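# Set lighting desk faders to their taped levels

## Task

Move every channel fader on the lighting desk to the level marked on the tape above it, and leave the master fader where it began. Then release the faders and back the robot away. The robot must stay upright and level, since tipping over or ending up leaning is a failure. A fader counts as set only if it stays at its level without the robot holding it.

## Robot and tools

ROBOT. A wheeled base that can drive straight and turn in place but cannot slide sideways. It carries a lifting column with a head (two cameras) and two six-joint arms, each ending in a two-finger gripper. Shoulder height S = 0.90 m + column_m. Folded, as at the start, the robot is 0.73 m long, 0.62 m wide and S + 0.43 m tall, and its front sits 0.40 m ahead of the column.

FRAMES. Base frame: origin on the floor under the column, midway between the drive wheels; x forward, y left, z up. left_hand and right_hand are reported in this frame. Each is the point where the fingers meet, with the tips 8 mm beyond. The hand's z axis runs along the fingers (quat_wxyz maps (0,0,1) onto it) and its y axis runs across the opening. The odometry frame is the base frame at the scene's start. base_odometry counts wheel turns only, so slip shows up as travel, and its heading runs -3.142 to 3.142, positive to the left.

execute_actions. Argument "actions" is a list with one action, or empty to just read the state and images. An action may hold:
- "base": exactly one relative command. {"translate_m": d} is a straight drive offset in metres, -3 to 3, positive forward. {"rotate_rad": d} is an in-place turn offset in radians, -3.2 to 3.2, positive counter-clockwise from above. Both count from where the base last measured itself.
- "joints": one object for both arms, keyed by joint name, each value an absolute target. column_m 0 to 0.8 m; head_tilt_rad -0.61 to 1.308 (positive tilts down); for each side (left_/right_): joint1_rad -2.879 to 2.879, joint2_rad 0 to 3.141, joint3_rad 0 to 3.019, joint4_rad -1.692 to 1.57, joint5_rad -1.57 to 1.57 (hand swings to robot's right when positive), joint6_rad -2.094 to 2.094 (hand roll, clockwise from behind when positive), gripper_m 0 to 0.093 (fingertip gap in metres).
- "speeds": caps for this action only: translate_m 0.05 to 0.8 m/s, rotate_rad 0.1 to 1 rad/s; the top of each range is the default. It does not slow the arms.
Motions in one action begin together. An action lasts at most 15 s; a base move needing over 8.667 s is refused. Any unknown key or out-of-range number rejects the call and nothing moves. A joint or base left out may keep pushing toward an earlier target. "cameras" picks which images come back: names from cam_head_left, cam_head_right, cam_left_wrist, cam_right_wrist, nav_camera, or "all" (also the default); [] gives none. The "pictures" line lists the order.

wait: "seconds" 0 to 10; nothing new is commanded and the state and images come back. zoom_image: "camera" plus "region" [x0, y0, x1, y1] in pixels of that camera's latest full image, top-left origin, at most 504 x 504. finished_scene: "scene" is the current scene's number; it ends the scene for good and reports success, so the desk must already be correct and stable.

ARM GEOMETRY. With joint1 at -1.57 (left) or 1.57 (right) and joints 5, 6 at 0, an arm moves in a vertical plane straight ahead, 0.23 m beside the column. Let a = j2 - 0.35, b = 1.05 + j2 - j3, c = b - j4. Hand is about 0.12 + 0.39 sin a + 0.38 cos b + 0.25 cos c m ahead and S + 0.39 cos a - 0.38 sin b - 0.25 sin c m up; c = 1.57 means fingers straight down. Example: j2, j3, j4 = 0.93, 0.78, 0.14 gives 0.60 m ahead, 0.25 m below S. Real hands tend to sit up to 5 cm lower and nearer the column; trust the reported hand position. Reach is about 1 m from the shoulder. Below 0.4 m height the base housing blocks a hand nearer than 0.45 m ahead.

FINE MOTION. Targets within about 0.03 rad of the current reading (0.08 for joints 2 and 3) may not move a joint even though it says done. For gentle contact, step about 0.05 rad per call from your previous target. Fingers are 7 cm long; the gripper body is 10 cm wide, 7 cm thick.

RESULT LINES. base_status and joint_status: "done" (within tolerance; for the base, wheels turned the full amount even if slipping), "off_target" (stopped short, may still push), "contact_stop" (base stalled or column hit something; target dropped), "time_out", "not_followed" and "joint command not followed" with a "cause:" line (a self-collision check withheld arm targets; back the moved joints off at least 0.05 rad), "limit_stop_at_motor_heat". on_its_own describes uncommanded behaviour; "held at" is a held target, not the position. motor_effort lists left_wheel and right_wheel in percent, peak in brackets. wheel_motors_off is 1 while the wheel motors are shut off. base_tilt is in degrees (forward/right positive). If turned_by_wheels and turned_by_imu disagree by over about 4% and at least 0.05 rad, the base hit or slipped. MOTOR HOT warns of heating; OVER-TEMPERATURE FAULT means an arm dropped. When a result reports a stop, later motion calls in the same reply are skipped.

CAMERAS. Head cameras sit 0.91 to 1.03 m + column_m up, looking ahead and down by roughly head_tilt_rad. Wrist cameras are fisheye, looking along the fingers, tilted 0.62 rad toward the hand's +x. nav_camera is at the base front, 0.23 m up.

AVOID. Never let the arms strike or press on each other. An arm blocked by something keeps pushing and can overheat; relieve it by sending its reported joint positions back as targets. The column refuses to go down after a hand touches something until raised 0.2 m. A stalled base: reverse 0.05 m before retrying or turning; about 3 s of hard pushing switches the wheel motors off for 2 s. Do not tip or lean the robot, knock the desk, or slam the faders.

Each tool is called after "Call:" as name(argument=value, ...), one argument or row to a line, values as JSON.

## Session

Scene 1 passed. I'll look at how scene 2 starts.

Call:
execute_actions(
  actions=[],
)

Scene clock: 0.00 s.
Joint torques (N m, as the arm reports them, + toward a larger angle): no reading
base_odometry: x=+0.000 y=+0.000 heading=+0.000 (m, m, rad; odometry frame)
turned_by_wheels: +0.000 (rad since the last result)
turned_by_imu: +0.000 (rad since the last result)
base_tilt: forward=+0.1 right=+0.2 (deg)
base_status: not commanded
joint_positions: column_m=+0.553 head_tilt_rad=+0.861 left_joint1_rad=-1.579 left_joint2_rad=+0.908 left_joint3_rad=+0.401 left_joint4_rad=-0.978 left_joint5_rad=+0.008 left_joint6_rad=-0.080 left_gripper_m=+0.094 right_joint1_rad=+1.597 right_joint2_rad=+0.888 right_joint3_rad=+0.385 right_joint4_rad=-0.967 right_joint5_rad=+0.055 right_joint6_rad=+0.024 right_gripper_m=+0.094
joint_status: not commanded
wheel_motors_off: 0
motor_effort: left_wheel=+3 right_wheel=+0 (%)
left_hand: x=+0.1336 y=+0.2216 z=+1.2582 quat_wxyz=(+0.463, +0.034, -0.886, -0.013) (m; base frame)
right_hand: x=+0.1311 y=-0.2297 z=+1.2592 quat_wxyz=(+0.455, +0.013, -0.890, +0.023) (m; base frame)
pictures: cam_head_left, cam_head_right, cam_left_wrist, cam_right_wrist, nav_camera
Images, in order (width x height): cam_head_left 504x504, cam_head_right 504x504, cam_left_wrist 616x616, cam_right_wrist 616x616, nav_camera 504x504.

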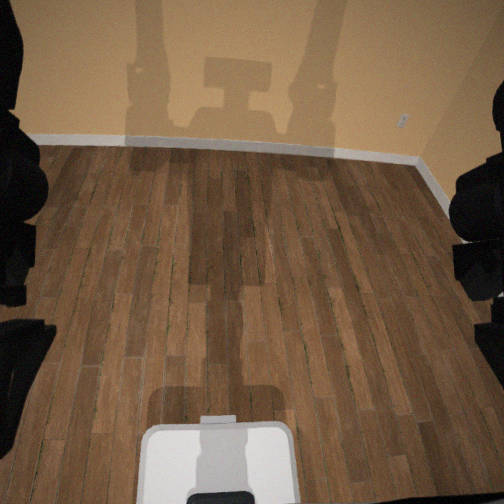

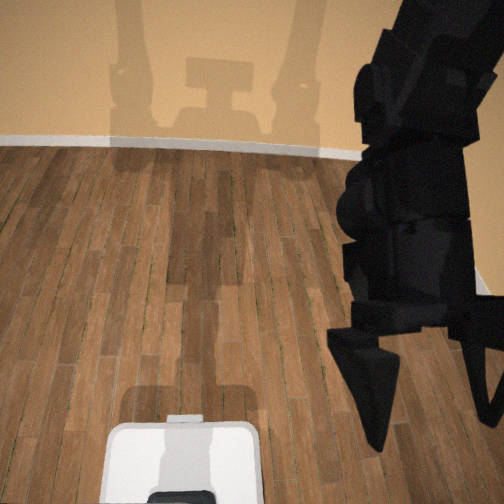

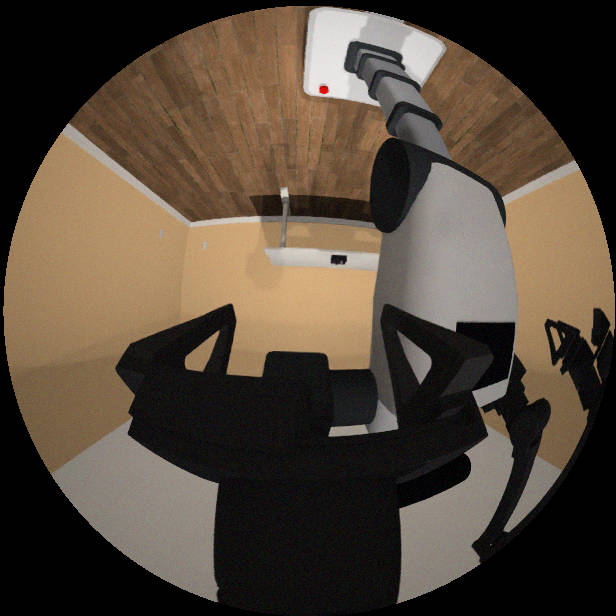

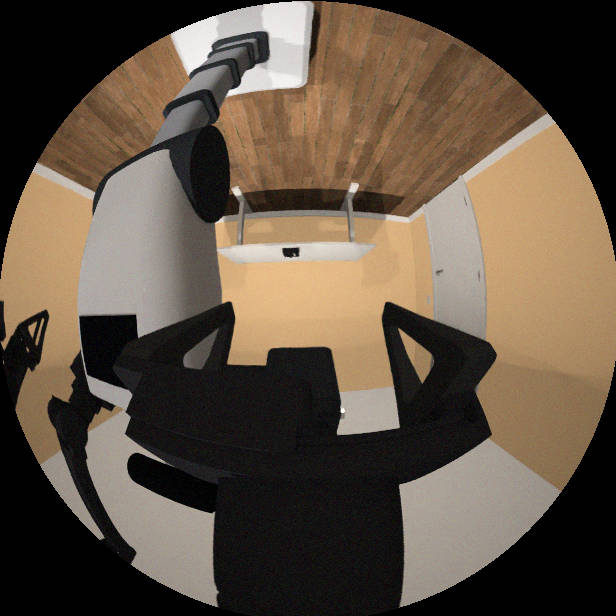

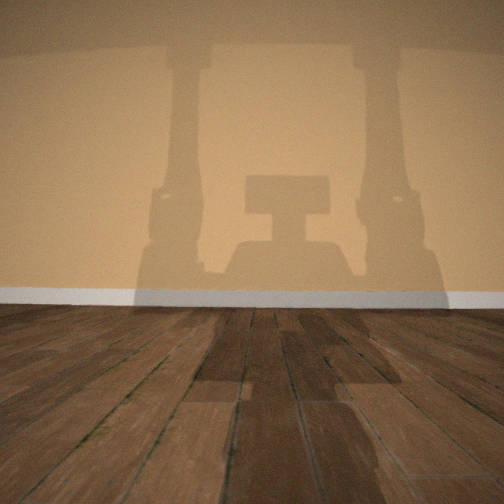

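The table is behind the robot, so I'm turning around.

Call:
execute_actions(
  actions=[
    {"base": {"rotate_rad": 3.1}, "joints": {"head_tilt_rad": 0.55}},
  ],
  cameras=["cam_head_left", "cam_head_right", "nav_camera"],
)

Scene clock: 8.87 s.
Joint torques (N m, as the arm reports them, + toward a larger angle): left_arm=[-0.31 -7.05 -1.74 -1.46 -0.04  0.03] | right_arm=[  1.01 -10.01  -1.35  -1.24  -0.05   0.2 ]
base_odometry: x=+0.000 y=+0.000 heading=+3.099 (m, m, rad; odometry frame)
turned_by_wheels: +3.099 (rad since the last result)
turned_by_imu: +3.114 (rad since the last result)
base_tilt: forward=+0.0 right=+0.3 (deg)
base_status: done
joint_positions: column_m=+0.553 head_tilt_rad=+0.568 left_joint1_rad=-1.579 left_joint2_rad=+0.908 left_joint3_rad=+0.401 left_joint4_rad=-0.978 left_joint5_rad=+0.008 left_joint6_rad=-0.080 left_gripper_m=+0.094 right_joint1_rad=+1.597 right_joint2_rad=+0.888 right_joint3_rad=+0.385 right_joint4_rad=-0.967 right_joint5_rad=+0.055 right_joint6_rad=+0.024 right_gripper_m=+0.094
joint_status: all done
wheel_motors_off: 0
motor_effort: left_wheel=-5(62) right_wheel=+4(55) (%)
left_hand: x=+0.1336 y=+0.2216 z=+1.2582 quat_wxyz=(+0.463, +0.034, -0.886, -0.013) (m; base frame)
right_hand: x=+0.1311 y=-0.2297 z=+1.2592 quat_wxyz=(+0.455, +0.013, -0.890, +0.023) (m; base frame)
pictures: cam_head_left, cam_head_right, nav_camera
Images, in order (width x height): cam_head_left 504x504, cam_head_right 504x504, nav_camera 504x504.

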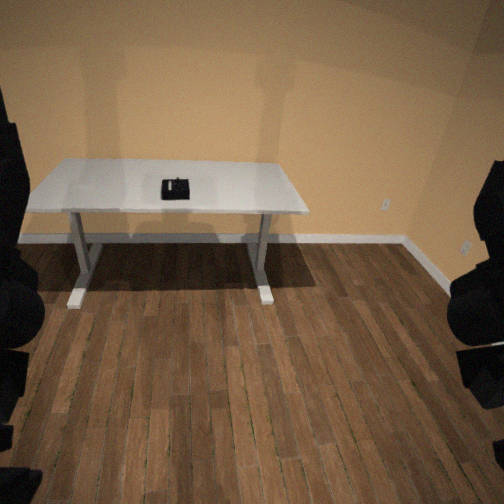

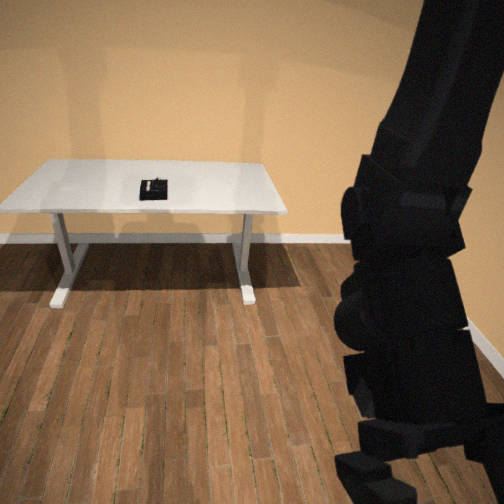

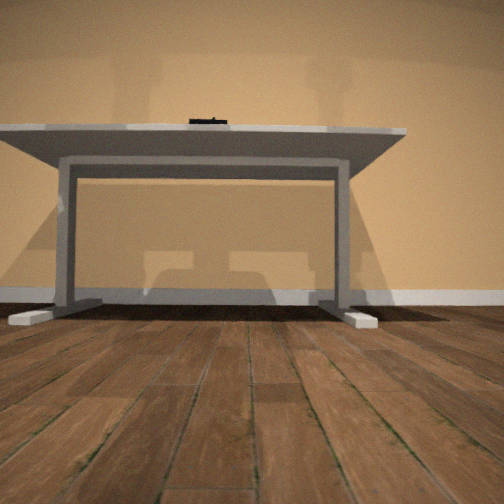

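Call:
zoom_image(
  camera="cam_head_left",
  region=[140, 165, 210, 210],
)

Region (140, 165, 210, 210) of cam_head_left's 504x504 image, scaled by 7.200, with more detail than that image has; it fills the top 324 rows of this view, and the rest is white.

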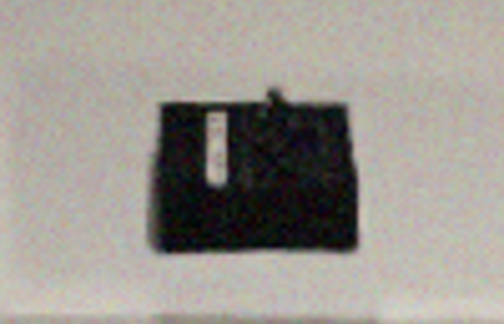

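This time the desk is rotated about 90°, with the tape on the left side. I'll drive closer.

Call:
execute_actions(
  actions=[
    {"base": {"translate_m": 1.1}, "joints": {"column_m": 0.4, "head_tilt_rad": 0.85}},
  ],
  cameras=["cam_head_left", "cam_head_right"],
)

Scene clock: 38.20 s.
Joint torques (N m, as the arm reports them, + toward a larger angle): left_arm=[-0.39 -6.92 -1.73 -1.46 -0.04  0.03] | right_arm=[ 0.97 -9.46 -1.44 -1.39 -0.08  0.2 ]
base_odometry: x=-1.099 y=+0.046 heading=+3.099 (m, m, rad; odometry frame)
turned_by_wheels: +0.000 (rad since the last result)
turned_by_imu: -0.001 (rad since the last result)
base_tilt: forward=+0.2 right=+0.3 (deg)
base_status: done
joint_positions: column_m=+0.400 head_tilt_rad=+0.852 left_joint1_rad=-1.579 left_joint2_rad=+0.908 left_joint3_rad=+0.401 left_joint4_rad=-0.978 left_joint5_rad=+0.008 left_joint6_rad=-0.080 left_gripper_m=+0.094 right_joint1_rad=+1.597 right_joint2_rad=+0.887 right_joint3_rad=+0.384 right_joint4_rad=-0.967 right_joint5_rad=+0.055 right_joint6_rad=+0.024 right_gripper_m=+0.094
joint_status: all done
wheel_motors_off: 0
motor_effort: left_wheel=+1(72) right_wheel=+0(56) (%)
left_hand: x=+0.1339 y=+0.2216 z=+1.1054 quat_wxyz=(+0.462, +0.034, -0.886, -0.013) (m; base frame)
right_hand: x=+0.1309 y=-0.2297 z=+1.1066 quat_wxyz=(+0.455, +0.013, -0.890, +0.023) (m; base frame)
pictures: cam_head_left, cam_head_right
Images, in order (width x height): cam_head_left 504x504, cam_head_right 504x504.

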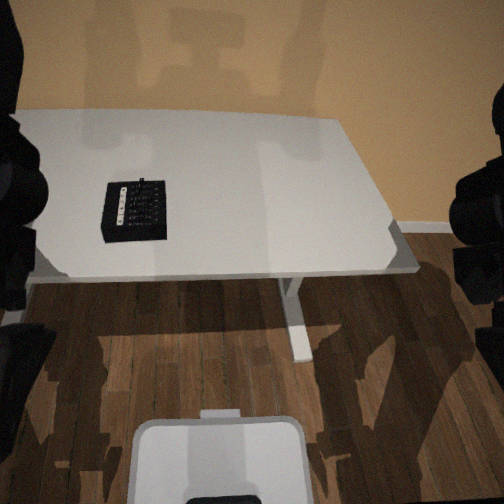

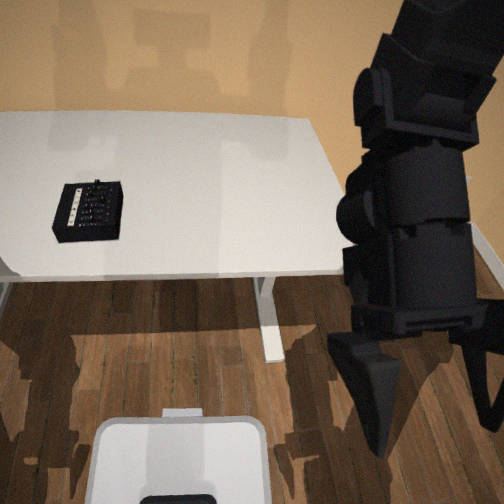

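The faders run left–right this time. I'll move in and bring the left wrist camera over the desk.

Call:
execute_actions(
  actions=[
    {"base": {"translate_m": 0.2}, "joints": {"left_joint1_rad": -1.45, "left_joint2_rad": 1.21, "left_joint3_rad": 0.86, "left_joint4_rad": -0.17, "left_joint5_rad": 0.0, "left_joint6_rad": 0.0, "left_gripper_m": 0.0}},
  ],
  cameras=["cam_head_left", "cam_left_wrist"],
)

Scene clock: 50.37 s.
Joint torques (N m, as the arm reports them, + toward a larger angle): left_arm=[  0.33 -14.06   1.44   0.45  -0.24   0.15] | right_arm=[ 0.4  -9.52 -1.38 -1.32 -0.03  0.17]
base_odometry: x=-1.299 y=+0.055 heading=+3.100 (m, m, rad; odometry frame)
turned_by_wheels: +0.000 (rad since the last result)
turned_by_imu: -0.001 (rad since the last result)
base_tilt: forward=+0.1 right=+0.3 (deg)
base_status: done
joint_positions: column_m=+0.400 head_tilt_rad=+0.852 left_joint1_rad=-1.446 left_joint2_rad=+1.211 left_joint3_rad=+0.862 left_joint4_rad=-0.174 left_joint5_rad=+0.003 left_joint6_rad=-0.012 left_gripper_m=+0.000 right_joint1_rad=+1.597 right_joint2_rad=+0.887 right_joint3_rad=+0.386 right_joint4_rad=-0.967 right_joint5_rad=+0.055 right_joint6_rad=+0.024 right_gripper_m=+0.094
joint_status: all done
wheel_motors_off: 0
motor_effort: left_wheel=+0(36) right_wheel=+0(33) (%)
left_hand: x=+0.4811 y=+0.2892 z=+0.9334 quat_wxyz=(-0.001, +0.037, -0.998, -0.053) (m; base frame)
right_hand: x=+0.1315 y=-0.2297 z=+1.1063 quat_wxyz=(+0.455, +0.013, -0.890, +0.023) (m; base frame)
pictures: cam_head_left, cam_left_wrist
Images, in order (width x height): cam_head_left 504x504, cam_left_wrist 616x616.

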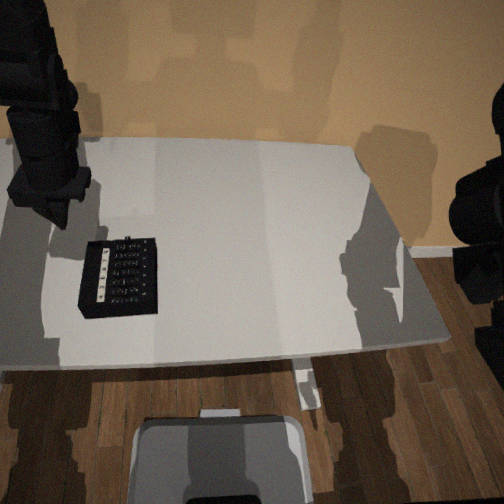

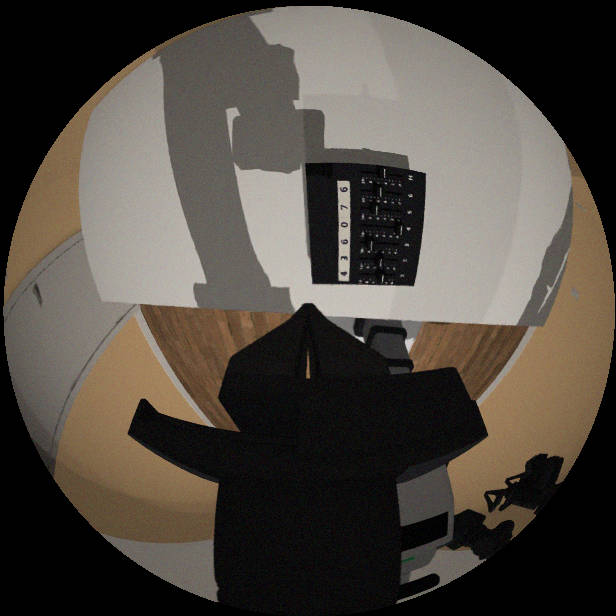

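Call:
execute_actions(
  actions=[],
)

Scene clock: 62.13 s.
Joint torques (N m, as the arm reports them, + toward a larger angle): left_arm=[  0.38 -14.02   1.42   0.46  -0.23   0.15] | right_arm=[ 0.5  -9.58 -1.61 -1.36 -0.05  0.2 ]
base_odometry: x=-1.299 y=+0.055 heading=+3.100 (m, m, rad; odometry frame)
turned_by_wheels: +0.000 (rad since the last result)
turned_by_imu: -0.001 (rad since the last result)
base_tilt: forward=+0.2 right=+0.3 (deg)
base_status: done
joint_positions: column_m=+0.400 head_tilt_rad=+0.852 left_joint1_rad=-1.446 left_joint2_rad=+1.211 left_joint3_rad=+0.862 left_joint4_rad=-0.174 left_joint5_rad=+0.003 left_joint6_rad=-0.012 left_gripper_m=+0.000 right_joint1_rad=+1.597 right_joint2_rad=+0.887 right_joint3_rad=+0.386 right_joint4_rad=-0.967 right_joint5_rad=+0.055 right_joint6_rad=+0.024 right_gripper_m=+0.094
joint_status: all done
wheel_motors_off: 0
motor_effort: left_wheel=+0(36) right_wheel=+0(33) (%)
left_hand: x=+0.4811 y=+0.2892 z=+0.9334 quat_wxyz=(-0.001, +0.037, -0.998, -0.053) (m; base frame)
right_hand: x=+0.1315 y=-0.2297 z=+1.1063 quat_wxyz=(+0.455, +0.013, -0.890, +0.023) (m; base frame)
pictures: cam_head_left, cam_head_right, cam_left_wrist, cam_right_wrist, nav_camera
Images, in order (width x height): cam_head_left 504x504, cam_head_right 504x504, cam_left_wrist 616x616, cam_right_wrist 616x616, nav_camera 504x504.

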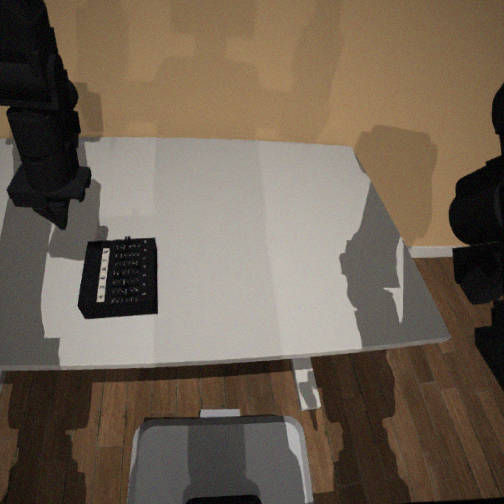

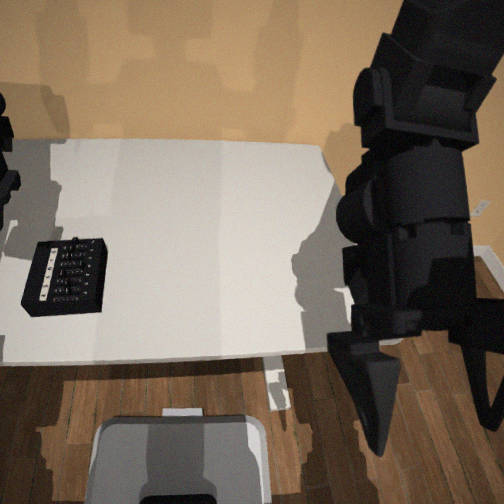

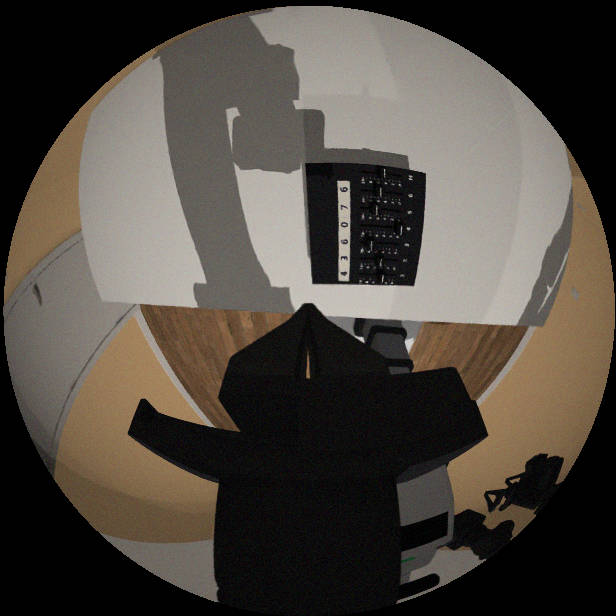

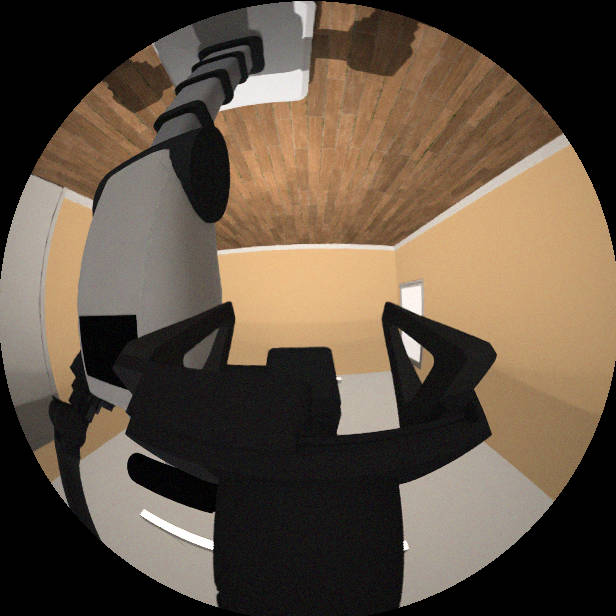

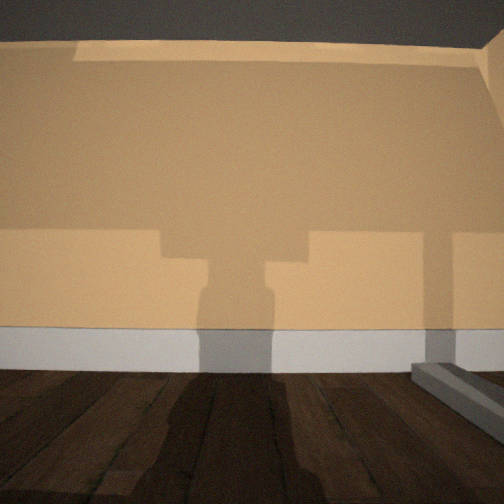

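Call:
zoom_image(
  camera="cam_left_wrist",
  region=[300, 155, 430, 290],
)

Region (300, 155, 430, 290) of cam_left_wrist's 616x616 image, scaled by 3.733, with more detail than that image has; it fills the left 485 columns of this view, and the rest is white.

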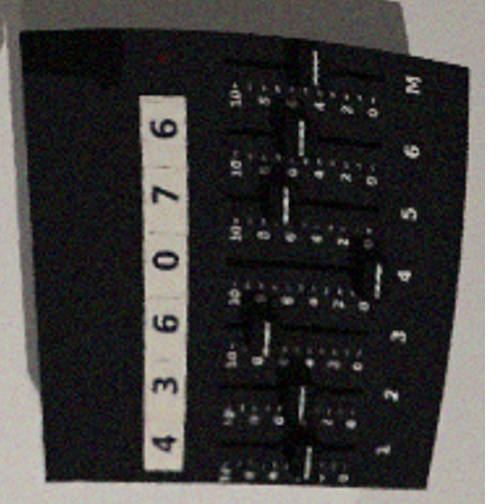

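Call:
execute_actions(
  actions=[
    {"base": {"rotate_rad": -0.116}, "joints": {"column_m": 0.34}},
  ],
  cameras=["cam_left_wrist"],
)

Scene clock: 85.53 s.
Joint torques (N m, as the arm reports them, + toward a larger angle): left_arm=[  0.4  -14.19   1.51   0.41  -0.24   0.15] | right_arm=[  0.16 -10.53  -1.5   -1.25  -0.05   0.21]
base_odometry: x=-1.299 y=+0.055 heading=+2.986 (m, m, rad; odometry frame)
turned_by_wheels: -0.114 (rad since the last result)
turned_by_imu: -0.115 (rad since the last result)
base_tilt: forward=+0.3 right=+0.2 (deg)
base_status: done
joint_positions: column_m=+0.340 head_tilt_rad=+0.852 left_joint1_rad=-1.447 left_joint2_rad=+1.211 left_joint3_rad=+0.861 left_joint4_rad=-0.174 left_joint5_rad=+0.003 left_joint6_rad=-0.012 left_gripper_m=+0.000 right_joint1_rad=+1.597 right_joint2_rad=+0.887 right_joint3_rad=+0.386 right_joint4_rad=-0.967 right_joint5_rad=+0.055 right_joint6_rad=+0.024 right_gripper_m=+0.094
joint_status: all done
wheel_motors_off: 0
motor_effort: left_wheel=+1(51) right_wheel=-1(52) (%)
left_hand: x=+0.4807 y=+0.2887 z=+0.8733 quat_wxyz=(+0.000, +0.037, -0.998, -0.052) (m; base frame)
right_hand: x=+0.1315 y=-0.2297 z=+1.0464 quat_wxyz=(+0.455, +0.013, -0.890, +0.023) (m; base frame)
pictures: cam_left_wrist
Images, in order (width x height): cam_left_wrist 616x616.

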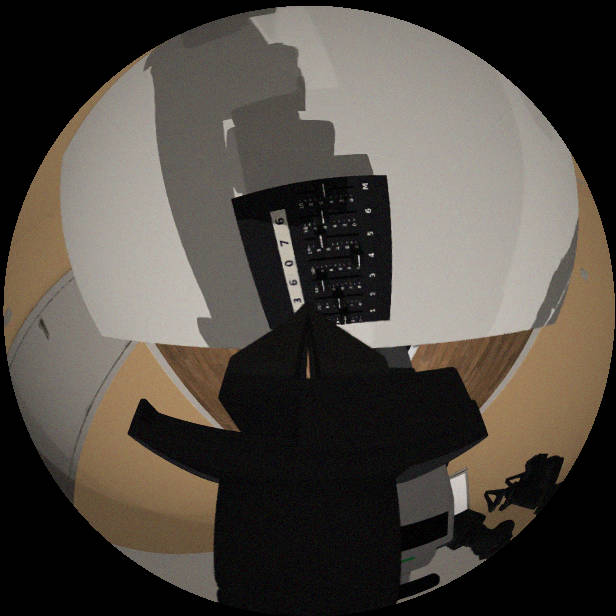

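Call:
execute_actions(
  actions=[
    {"base": {"translate_m": -0.06}},
  ],
  cameras=["cam_left_wrist"],
)

Scene clock: 89.67 s.
Joint torques (N m, as the arm reports them, + toward a larger angle): left_arm=[  0.4  -14.31   1.8    0.44  -0.23   0.15] | right_arm=[ 0.98 -9.17 -1.26 -1.47 -0.03  0.17]
base_odometry: x=-1.240 y=+0.045 heading=+2.985 (m, m, rad; odometry frame)
turned_by_wheels: -0.001 (rad since the last result)
turned_by_imu: -0.003 (rad since the last result)
base_tilt: forward=+0.2 right=+0.2 (deg)
base_status: done
joint_positions: column_m=+0.340 head_tilt_rad=+0.852 left_joint1_rad=-1.447 left_joint2_rad=+1.211 left_joint3_rad=+0.856 left_joint4_rad=-0.174 left_joint5_rad=+0.003 left_joint6_rad=-0.012 left_gripper_m=+0.000 right_joint1_rad=+1.597 right_joint2_rad=+0.887 right_joint3_rad=+0.382 right_joint4_rad=-0.967 right_joint5_rad=+0.055 right_joint6_rad=+0.024 right_gripper_m=+0.094
joint_status: not commanded
wheel_motors_off: 0
motor_effort: left_wheel=-2(36) right_wheel=-2(78) (%)
left_hand: x=+0.4778 y=+0.2886 z=+0.8730 quat_wxyz=(+0.002, +0.037, -0.998, -0.052) (m; base frame)
right_hand: x=+0.1297 y=-0.2297 z=+1.0470 quat_wxyz=(+0.456, +0.013, -0.890, +0.023) (m; base frame)
pictures: cam_left_wrist
Images, in order (width x height): cam_left_wrist 616x616.

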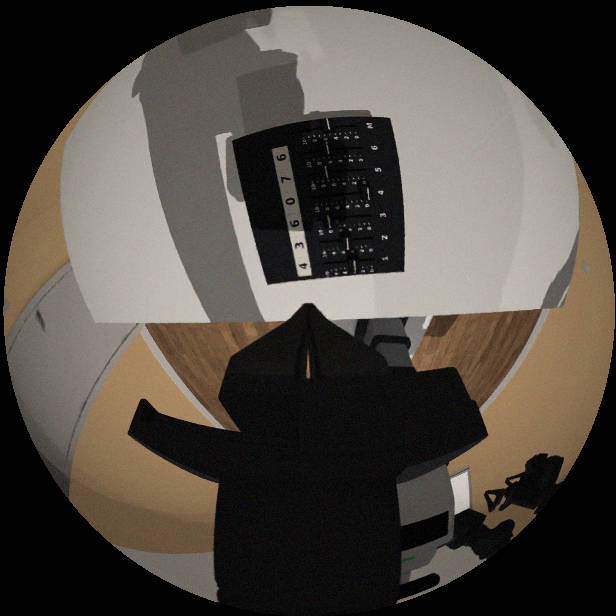

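Call:
zoom_image(
  camera="cam_left_wrist",
  region=[230, 110, 410, 290],
)

Region (230, 110, 410, 290) of cam_left_wrist's 616x616 image, scaled by 2.800, with more detail than that image has.

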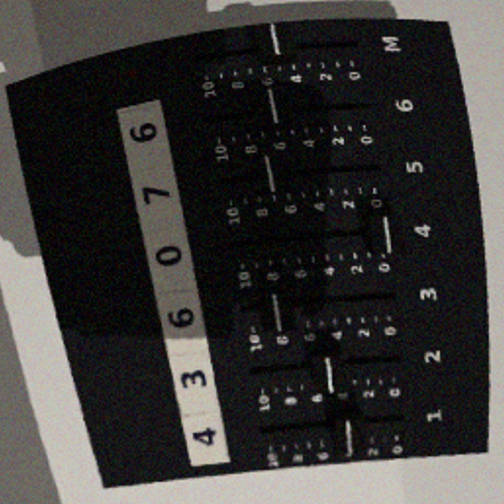

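Call:
execute_actions(
  actions=[
    {"base": {"translate_m": 0.039}, "joints": {"column_m": 0.29}, "speeds": {"translate_m": 0.1}},
  ],
  cameras=["cam_left_wrist"],
)

Scene clock: 129.83 s.
Joint torques (N m, as the arm reports them, + toward a larger angle): left_arm=[  0.4  -14.17   1.66   0.44  -0.23   0.14] | right_arm=[ 1.45 -9.96 -1.31 -1.32  0.04  0.19]
base_odometry: x=-1.278 y=+0.051 heading=+2.985 (m, m, rad; odometry frame)
turned_by_wheels: +0.000 (rad since the last result)
turned_by_imu: -0.002 (rad since the last result)
base_tilt: forward=+0.2 right=+0.2 (deg)
base_status: done
joint_positions: column_m=+0.290 head_tilt_rad=+0.852 left_joint1_rad=-1.447 left_joint2_rad=+1.211 left_joint3_rad=+0.858 left_joint4_rad=-0.174 left_joint5_rad=+0.003 left_joint6_rad=-0.012 left_gripper_m=+0.000 right_joint1_rad=+1.597 right_joint2_rad=+0.887 right_joint3_rad=+0.383 right_joint4_rad=-0.967 right_joint5_rad=+0.055 right_joint6_rad=+0.024 right_gripper_m=+0.094
joint_status: all done
wheel_motors_off: 0
motor_effort: left_wheel=+5(91) right_wheel=+2(29) (%)
left_hand: x=+0.4790 y=+0.2887 z=+0.8231 quat_wxyz=(+0.001, +0.037, -0.998, -0.052) (m; base frame)
right_hand: x=+0.1302 y=-0.2297 z=+0.9969 quat_wxyz=(+0.456, +0.013, -0.890, +0.023) (m; base frame)
pictures: cam_left_wrist
Images, in order (width x height): cam_left_wrist 616x616.

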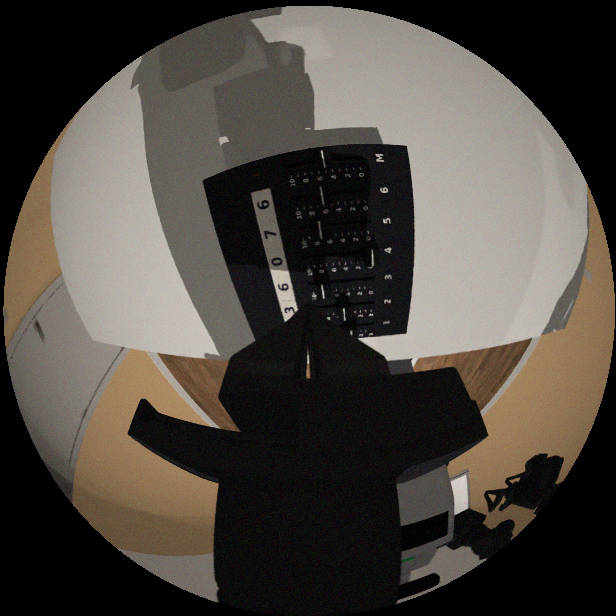

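Call:
zoom_image(
  camera="cam_left_wrist",
  region=[250, 220, 410, 350],
)

Region (250, 220, 410, 350) of cam_left_wrist's 616x616 image, scaled by 3.150, with more detail than that image has; it fills the top 410 rows of this view, and the rest is white.

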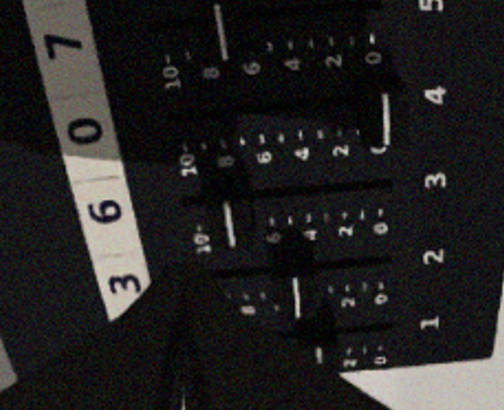

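Call:
execute_actions(
  actions=[
    {"base": {"rotate_rad": 0.011}},
  ],
  cameras=[],
)

Call:
execute_actions(
  actions=[
    {"base": {"translate_m": 0.005}, "speeds": {"translate_m": 0.05}},
  ],
  cameras=["cam_left_wrist"],
)

Scene clock: 140.97 s.
Joint torques (N m, as the arm reports them, + toward a larger angle): left_arm=[  0.36 -14.09   1.64   0.38  -0.22   0.15] | right_arm=[  1.08 -10.04  -1.18  -1.34  -0.06   0.22]
base_odometry: x=-1.278 y=+0.051 heading=+2.995 (m, m, rad; odometry frame)
turned_by_wheels: +0.010 (rad since the last result)
turned_by_imu: +0.009 (rad since the last result)
base_tilt: forward=+0.2 right=+0.3 (deg)
base_status: done
joint_positions: column_m=+0.290 head_tilt_rad=+0.852 left_joint1_rad=-1.447 left_joint2_rad=+1.211 left_joint3_rad=+0.858 left_joint4_rad=-0.174 left_joint5_rad=+0.002 left_joint6_rad=-0.012 left_gripper_m=+0.000 right_joint1_rad=+1.597 right_joint2_rad=+0.887 right_joint3_rad=+0.383 right_joint4_rad=-0.967 right_joint5_rad=+0.055 right_joint6_rad=+0.024 right_gripper_m=+0.094
joint_status: not commanded
wheel_motors_off: 0
motor_effort: left_wheel=+0(15) right_wheel=+1(38) (%)
left_hand: x=+0.4788 y=+0.2887 z=+0.8231 quat_wxyz=(+0.001, +0.037, -0.998, -0.052) (m; base frame)
right_hand: x=+0.1302 y=-0.2297 z=+0.9969 quat_wxyz=(+0.456, +0.013, -0.890, +0.023) (m; base frame)
pictures: none
No camera images: the call's "cameras" was empty. Leave "cameras" out to get every camera's image.

Scene clock: 141.83 s.
Joint torques (N m, as the arm reports them, + toward a larger angle): left_arm=[  0.47 -14.11   1.53   0.45  -0.22   0.15] | right_arm=[ 0.66 -9.19 -1.54 -1.35 -0.07  0.23]
base_odometry: x=-1.283 y=+0.052 heading=+2.994 (m, m, rad; odometry frame)
turned_by_wheels: -0.001 (rad since the last result)
turned_by_imu: -0.001 (rad since the last result)
base_tilt: forward=+0.3 right=+0.1 (deg)
base_status: done
joint_positions: column_m=+0.290 head_tilt_rad=+0.852 left_joint1_rad=-1.447 left_joint2_rad=+1.210 left_joint3_rad=+0.860 left_joint4_rad=-0.174 left_joint5_rad=+0.002 left_joint6_rad=-0.012 left_gripper_m=+0.000 right_joint1_rad=+1.597 right_joint2_rad=+0.887 right_joint3_rad=+0.385 right_joint4_rad=-0.967 right_joint5_rad=+0.055 right_joint6_rad=+0.024 right_gripper_m=+0.094
joint_status: not commanded
wheel_motors_off: 0
motor_effort: left_wheel=+2(49) right_wheel=+1(60) (%)
left_hand: x=+0.4803 y=+0.2888 z=+0.8234 quat_wxyz=(+0.000, +0.037, -0.998, -0.052) (m; base frame)
right_hand: x=+0.1311 y=-0.2297 z=+0.9965 quat_wxyz=(+0.455, +0.013, -0.890, +0.023) (m; base frame)
pictures: cam_left_wrist
Images, in order (width x height): cam_left_wrist 616x616.

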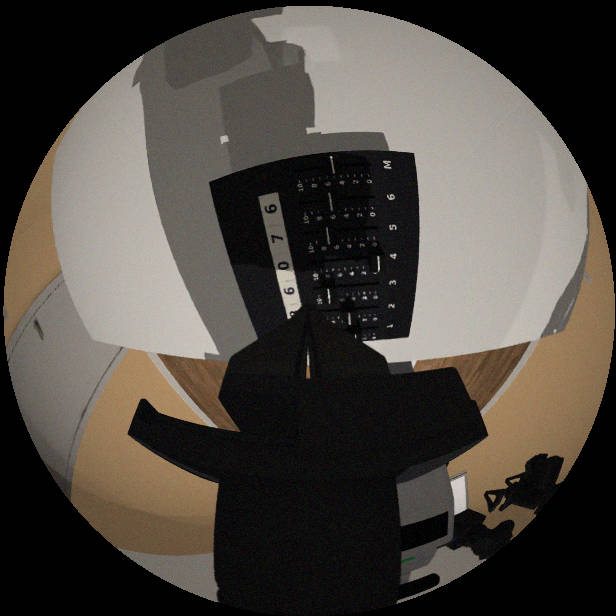

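Call:
zoom_image(
  camera="cam_left_wrist",
  region=[250, 220, 410, 350],
)

Region (250, 220, 410, 350) of cam_left_wrist's 616x616 image, scaled by 3.150, with more detail than that image has; it fills the top 410 rows of this view, and the rest is white.

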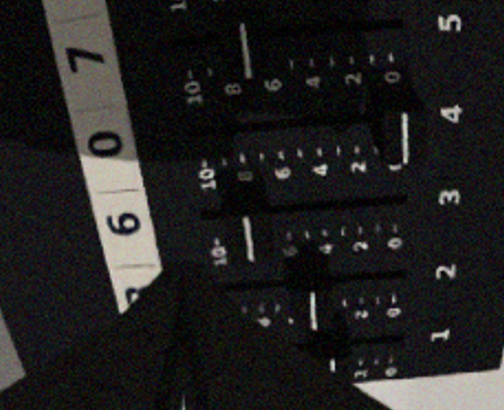

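Call:
execute_actions(
  actions=[
    {"joints": {"column_m": 0.264}},
  ],
  cameras=["cam_left_wrist"],
)

Scene clock: 155.40 s.
Joint torques (N m, as the arm reports them, + toward a larger angle): left_arm=[  0.45 -14.11   1.57   0.46  -0.21   0.16] | right_arm=[ 0.73 -9.26 -1.65 -1.36 -0.05  0.21]
base_odometry: x=-1.283 y=+0.052 heading=+2.994 (m, m, rad; odometry frame)
turned_by_wheels: +0.000 (rad since the last result)
turned_by_imu: -0.002 (rad since the last result)
base_tilt: forward=+0.1 right=+0.2 (deg)
base_status: not commanded
joint_positions: column_m=+0.264 head_tilt_rad=+0.852 left_joint1_rad=-1.447 left_joint2_rad=+1.210 left_joint3_rad=+0.860 left_joint4_rad=-0.174 left_joint5_rad=+0.002 left_joint6_rad=-0.012 left_gripper_m=+0.000 right_joint1_rad=+1.597 right_joint2_rad=+0.887 right_joint3_rad=+0.385 right_joint4_rad=-0.967 right_joint5_rad=+0.055 right_joint6_rad=+0.024 right_gripper_m=+0.094
joint_status: all done
wheel_motors_off: 0
motor_effort: left_wheel=+0(2) right_wheel=+2(2) (%)
left_hand: x=+0.4803 y=+0.2888 z=+0.7974 quat_wxyz=(+0.000, +0.037, -0.998, -0.052) (m; base frame)
right_hand: x=+0.1311 y=-0.2297 z=+0.9705 quat_wxyz=(+0.455, +0.013, -0.890, +0.023) (m; base frame)
pictures: cam_left_wrist
Images, in order (width x height): cam_left_wrist 616x616.

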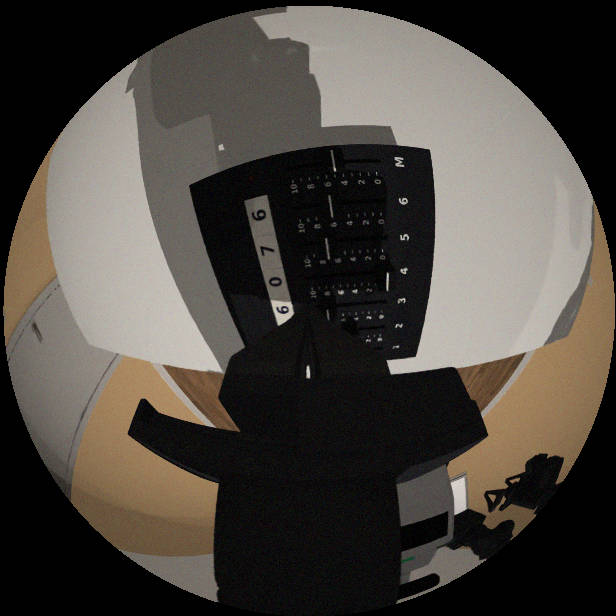

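Call:
execute_actions(
  actions=[
    {"base": {"rotate_rad": -0.02}, "speeds": {"rotate_rad": 0.1}},
  ],
  cameras=["cam_left_wrist"],
)

Scene clock: 159.70 s.
Joint torques (N m, as the arm reports them, + toward a larger angle): left_arm=[  0.41 -14.05   1.57   0.45  -0.15   0.15] | right_arm=[  1.45 -10.16  -1.44  -1.43  -0.04   0.17]
base_odometry: x=-1.283 y=+0.052 heading=+2.976 (m, m, rad; odometry frame)
turned_by_wheels: -0.018 (rad since the last result)
turned_by_imu: -0.020 (rad since the last result)
base_tilt: forward=+0.2 right=+0.2 (deg)
base_status: done
joint_positions: column_m=+0.264 head_tilt_rad=+0.852 left_joint1_rad=-1.447 left_joint2_rad=+1.210 left_joint3_rad=+0.859 left_joint4_rad=-0.174 left_joint5_rad=+0.001 left_joint6_rad=-0.012 left_gripper_m=+0.000 right_joint1_rad=+1.597 right_joint2_rad=+0.887 right_joint3_rad=+0.385 right_joint4_rad=-0.967 right_joint5_rad=+0.055 right_joint6_rad=+0.024 right_gripper_m=+0.094
joint_status: not commanded
wheel_motors_off: 0
motor_effort: left_wheel=+5(25) right_wheel=-2(40) (%)
left_hand: x=+0.4798 y=+0.2890 z=+0.7974 quat_wxyz=(+0.000, +0.037, -0.998, -0.053) (m; base frame)
right_hand: x=+0.1311 y=-0.2297 z=+0.9705 quat_wxyz=(+0.455, +0.013, -0.890, +0.023) (m; base frame)
pictures: cam_left_wrist
Images, in order (width x height): cam_left_wrist 616x616.

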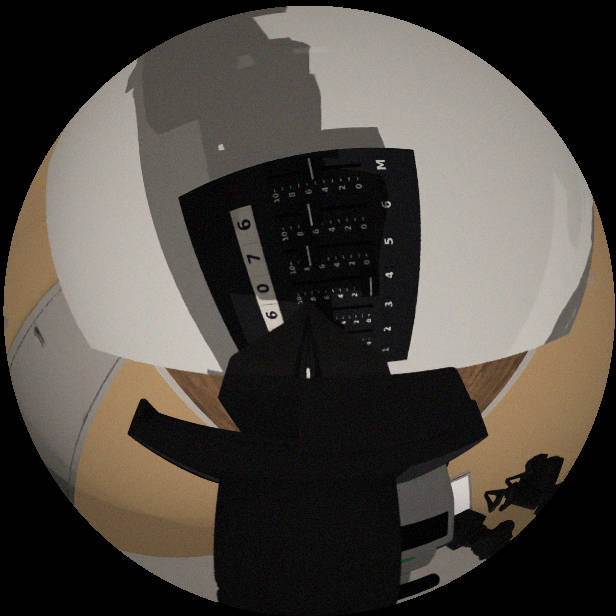

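Call:
execute_actions(
  actions=[
    {"joints": {"column_m": 0.30}},
  ],
  cameras=["cam_left_wrist"],
)

Scene clock: 163.50 s.
Joint torques (N m, as the arm reports them, + toward a larger angle): left_arm=[  0.33 -14.09   1.58   0.43  -0.15   0.15] | right_arm=[ 0.5  -9.02 -1.47 -1.37 -0.02  0.19]
base_odometry: x=-1.283 y=+0.052 heading=+2.976 (m, m, rad; odometry frame)
turned_by_wheels: +0.000 (rad since the last result)
turned_by_imu: -0.002 (rad since the last result)
base_tilt: forward=+0.2 right=+0.3 (deg)
base_status: not commanded
joint_positions: column_m=+0.300 head_tilt_rad=+0.852 left_joint1_rad=-1.447 left_joint2_rad=+1.210 left_joint3_rad=+0.859 left_joint4_rad=-0.174 left_joint5_rad=+0.001 left_joint6_rad=-0.012 left_gripper_m=+0.000 right_joint1_rad=+1.597 right_joint2_rad=+0.887 right_joint3_rad=+0.385 right_joint4_rad=-0.967 right_joint5_rad=+0.055 right_joint6_rad=+0.024 right_gripper_m=+0.094
joint_status: all done
wheel_motors_off: 0
motor_effort: left_wheel=+8(9) right_wheel=-4(4) (%)
left_hand: x=+0.4798 y=+0.2890 z=+0.8332 quat_wxyz=(+0.000, +0.037, -0.998, -0.053) (m; base frame)
right_hand: x=+0.1311 y=-0.2297 z=+1.0064 quat_wxyz=(+0.455, +0.013, -0.890, +0.023) (m; base frame)
pictures: cam_left_wrist
Images, in order (width x height): cam_left_wrist 616x616.

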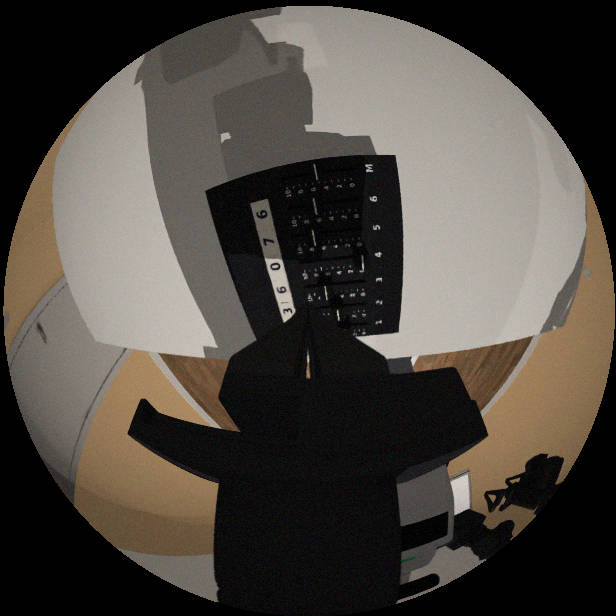

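Call:
zoom_image(
  camera="cam_left_wrist",
  region=[250, 220, 410, 350],
)

Region (250, 220, 410, 350) of cam_left_wrist's 616x616 image, scaled by 3.150, with more detail than that image has; it fills the top 410 rows of this view, and the rest is white.

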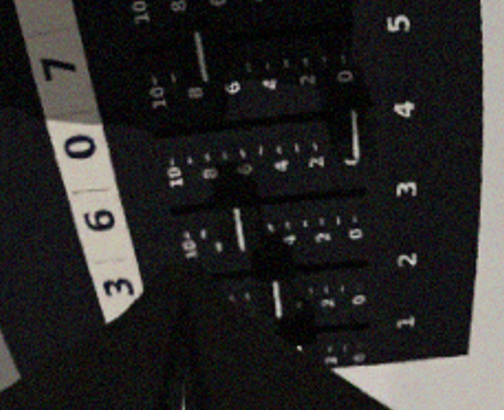

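Call:
execute_actions(
  actions=[
    {"base": {"rotate_rad": 0.01}, "joints": {"column_m": 0.264}},
  ],
  cameras=[],
)

Call:
execute_actions(
  actions=[
    {"base": {"rotate_rad": -0.018}, "speeds": {"rotate_rad": 0.1}},
  ],
  cameras=[],
)

Call:
execute_actions(
  actions=[
    {"joints": {"column_m": 0.30}},
  ],
  cameras=["cam_left_wrist"],
)

Scene clock: 180.43 s.
Joint torques (N m, as the arm reports them, + toward a larger angle): left_arm=[  0.42 -14.3    1.63   0.43  -0.16   0.15] | right_arm=[  1.15 -10.15  -1.53  -1.42  -0.03   0.19]
base_odometry: x=-1.283 y=+0.052 heading=+2.985 (m, m, rad; odometry frame)
turned_by_wheels: +0.009 (rad since the last result)
turned_by_imu: +0.008 (rad since the last result)
base_tilt: forward=+0.2 right=+0.3 (deg)
base_status: done
joint_positions: column_m=+0.264 head_tilt_rad=+0.852 left_joint1_rad=-1.446 left_joint2_rad=+1.210 left_joint3_rad=+0.858 left_joint4_rad=-0.174 left_joint5_rad=+0.001 left_joint6_rad=-0.012 left_gripper_m=+0.000 right_joint1_rad=+1.597 right_joint2_rad=+0.887 right_joint3_rad=+0.385 right_joint4_rad=-0.967 right_joint5_rad=+0.055 right_joint6_rad=+0.024 right_gripper_m=+0.094
joint_status: all done
wheel_motors_off: 0
motor_effort: left_wheel=+3(18) right_wheel=+2(35) (%)
left_hand: x=+0.4789 y=+0.2894 z=+0.7973 quat_wxyz=(+0.001, +0.037, -0.998, -0.054) (m; base frame)
right_hand: x=+0.1311 y=-0.2297 z=+0.9705 quat_wxyz=(+0.455, +0.013, -0.890, +0.023) (m; base frame)
pictures: none
No camera images: the call's "cameras" was empty. Leave "cameras" out to get every camera's image.

Scene clock: 181.23 s.
Joint torques (N m, as the arm reports them, + toward a larger angle): left_arm=[  0.44 -14.1    1.71   0.43  -0.14   0.14] | right_arm=[ 0.14 -9.93 -1.44 -1.41 -0.03  0.21]
base_odometry: x=-1.283 y=+0.052 heading=+2.969 (m, m, rad; odometry frame)
turned_by_wheels: -0.016 (rad since the last result)
turned_by_imu: -0.017 (rad since the last result)
base_tilt: forward=+0.2 right=+0.2 (deg)
base_status: done
joint_positions: column_m=+0.264 head_tilt_rad=+0.852 left_joint1_rad=-1.447 left_joint2_rad=+1.210 left_joint3_rad=+0.858 left_joint4_rad=-0.174 left_joint5_rad=+0.000 left_joint6_rad=-0.012 left_gripper_m=+0.000 right_joint1_rad=+1.597 right_joint2_rad=+0.887 right_joint3_rad=+0.385 right_joint4_rad=-0.967 right_joint5_rad=+0.055 right_joint6_rad=+0.024 right_gripper_m=+0.094
joint_status: not commanded
wheel_motors_off: 0
motor_effort: left_wheel=+5(24) right_wheel=-2(42) (%)
left_hand: x=+0.4789 y=+0.2892 z=+0.7973 quat_wxyz=(+0.001, +0.037, -0.998, -0.054) (m; base frame)
right_hand: x=+0.1311 y=-0.2297 z=+0.9705 quat_wxyz=(+0.455, +0.013, -0.890, +0.023) (m; base frame)
pictures: none
No camera images: the call's "cameras" was empty. Leave "cameras" out to get every camera's image.

Scene clock: 182.30 s.
Joint torques (N m, as the arm reports them, + toward a larger angle): left_arm=[  0.42 -14.15   1.68   0.46  -0.14   0.15] | right_arm=[ 0.15 -9.85 -1.47 -1.31 -0.03  0.22]
base_odometry: x=-1.283 y=+0.052 heading=+2.969 (m, m, rad; odometry frame)
turned_by_wheels: +0.000 (rad since the last result)
turned_by_imu: +0.000 (rad since the last result)
base_tilt: forward=+0.2 right=+0.4 (deg)
base_status: not commanded
joint_positions: column_m=+0.300 head_tilt_rad=+0.852 left_joint1_rad=-1.447 left_joint2_rad=+1.210 left_joint3_rad=+0.858 left_joint4_rad=-0.174 left_joint5_rad=+0.000 left_joint6_rad=-0.012 left_gripper_m=+0.000 right_joint1_rad=+1.597 right_joint2_rad=+0.887 right_joint3_rad=+0.385 right_joint4_rad=-0.967 right_joint5_rad=+0.055 right_joint6_rad=+0.024 right_gripper_m=+0.094
joint_status: all done
wheel_motors_off: 0
motor_effort: left_wheel=+9(9) right_wheel=-4(5) (%)
left_hand: x=+0.4789 y=+0.2892 z=+0.8332 quat_wxyz=(+0.001, +0.037, -0.998, -0.054) (m; base frame)
right_hand: x=+0.1311 y=-0.2297 z=+1.0064 quat_wxyz=(+0.455, +0.013, -0.890, +0.023) (m; base frame)
pictures: cam_left_wrist
Images, in order (width x height): cam_left_wrist 616x616.

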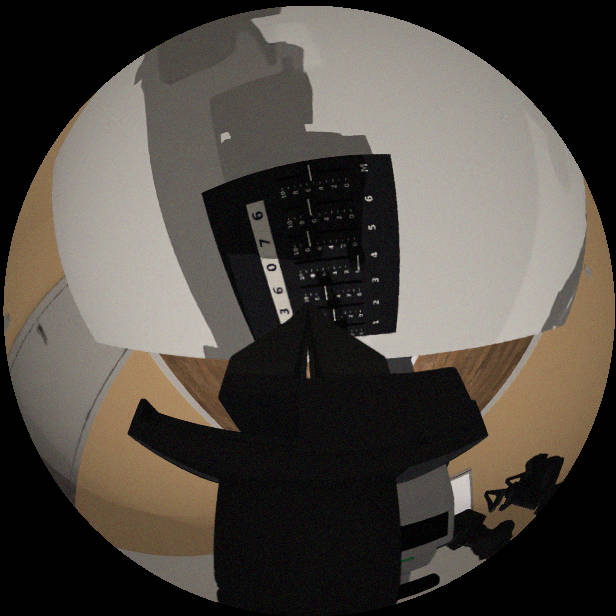

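Call:
zoom_image(
  camera="cam_left_wrist",
  region=[250, 220, 410, 350],
)

Region (250, 220, 410, 350) of cam_left_wrist's 616x616 image, scaled by 3.150, with more detail than that image has; it fills the top 410 rows of this view, and the rest is white.

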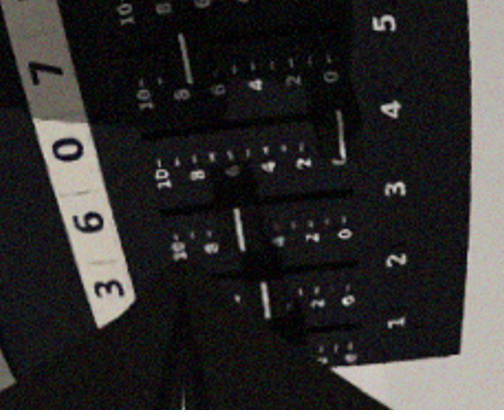

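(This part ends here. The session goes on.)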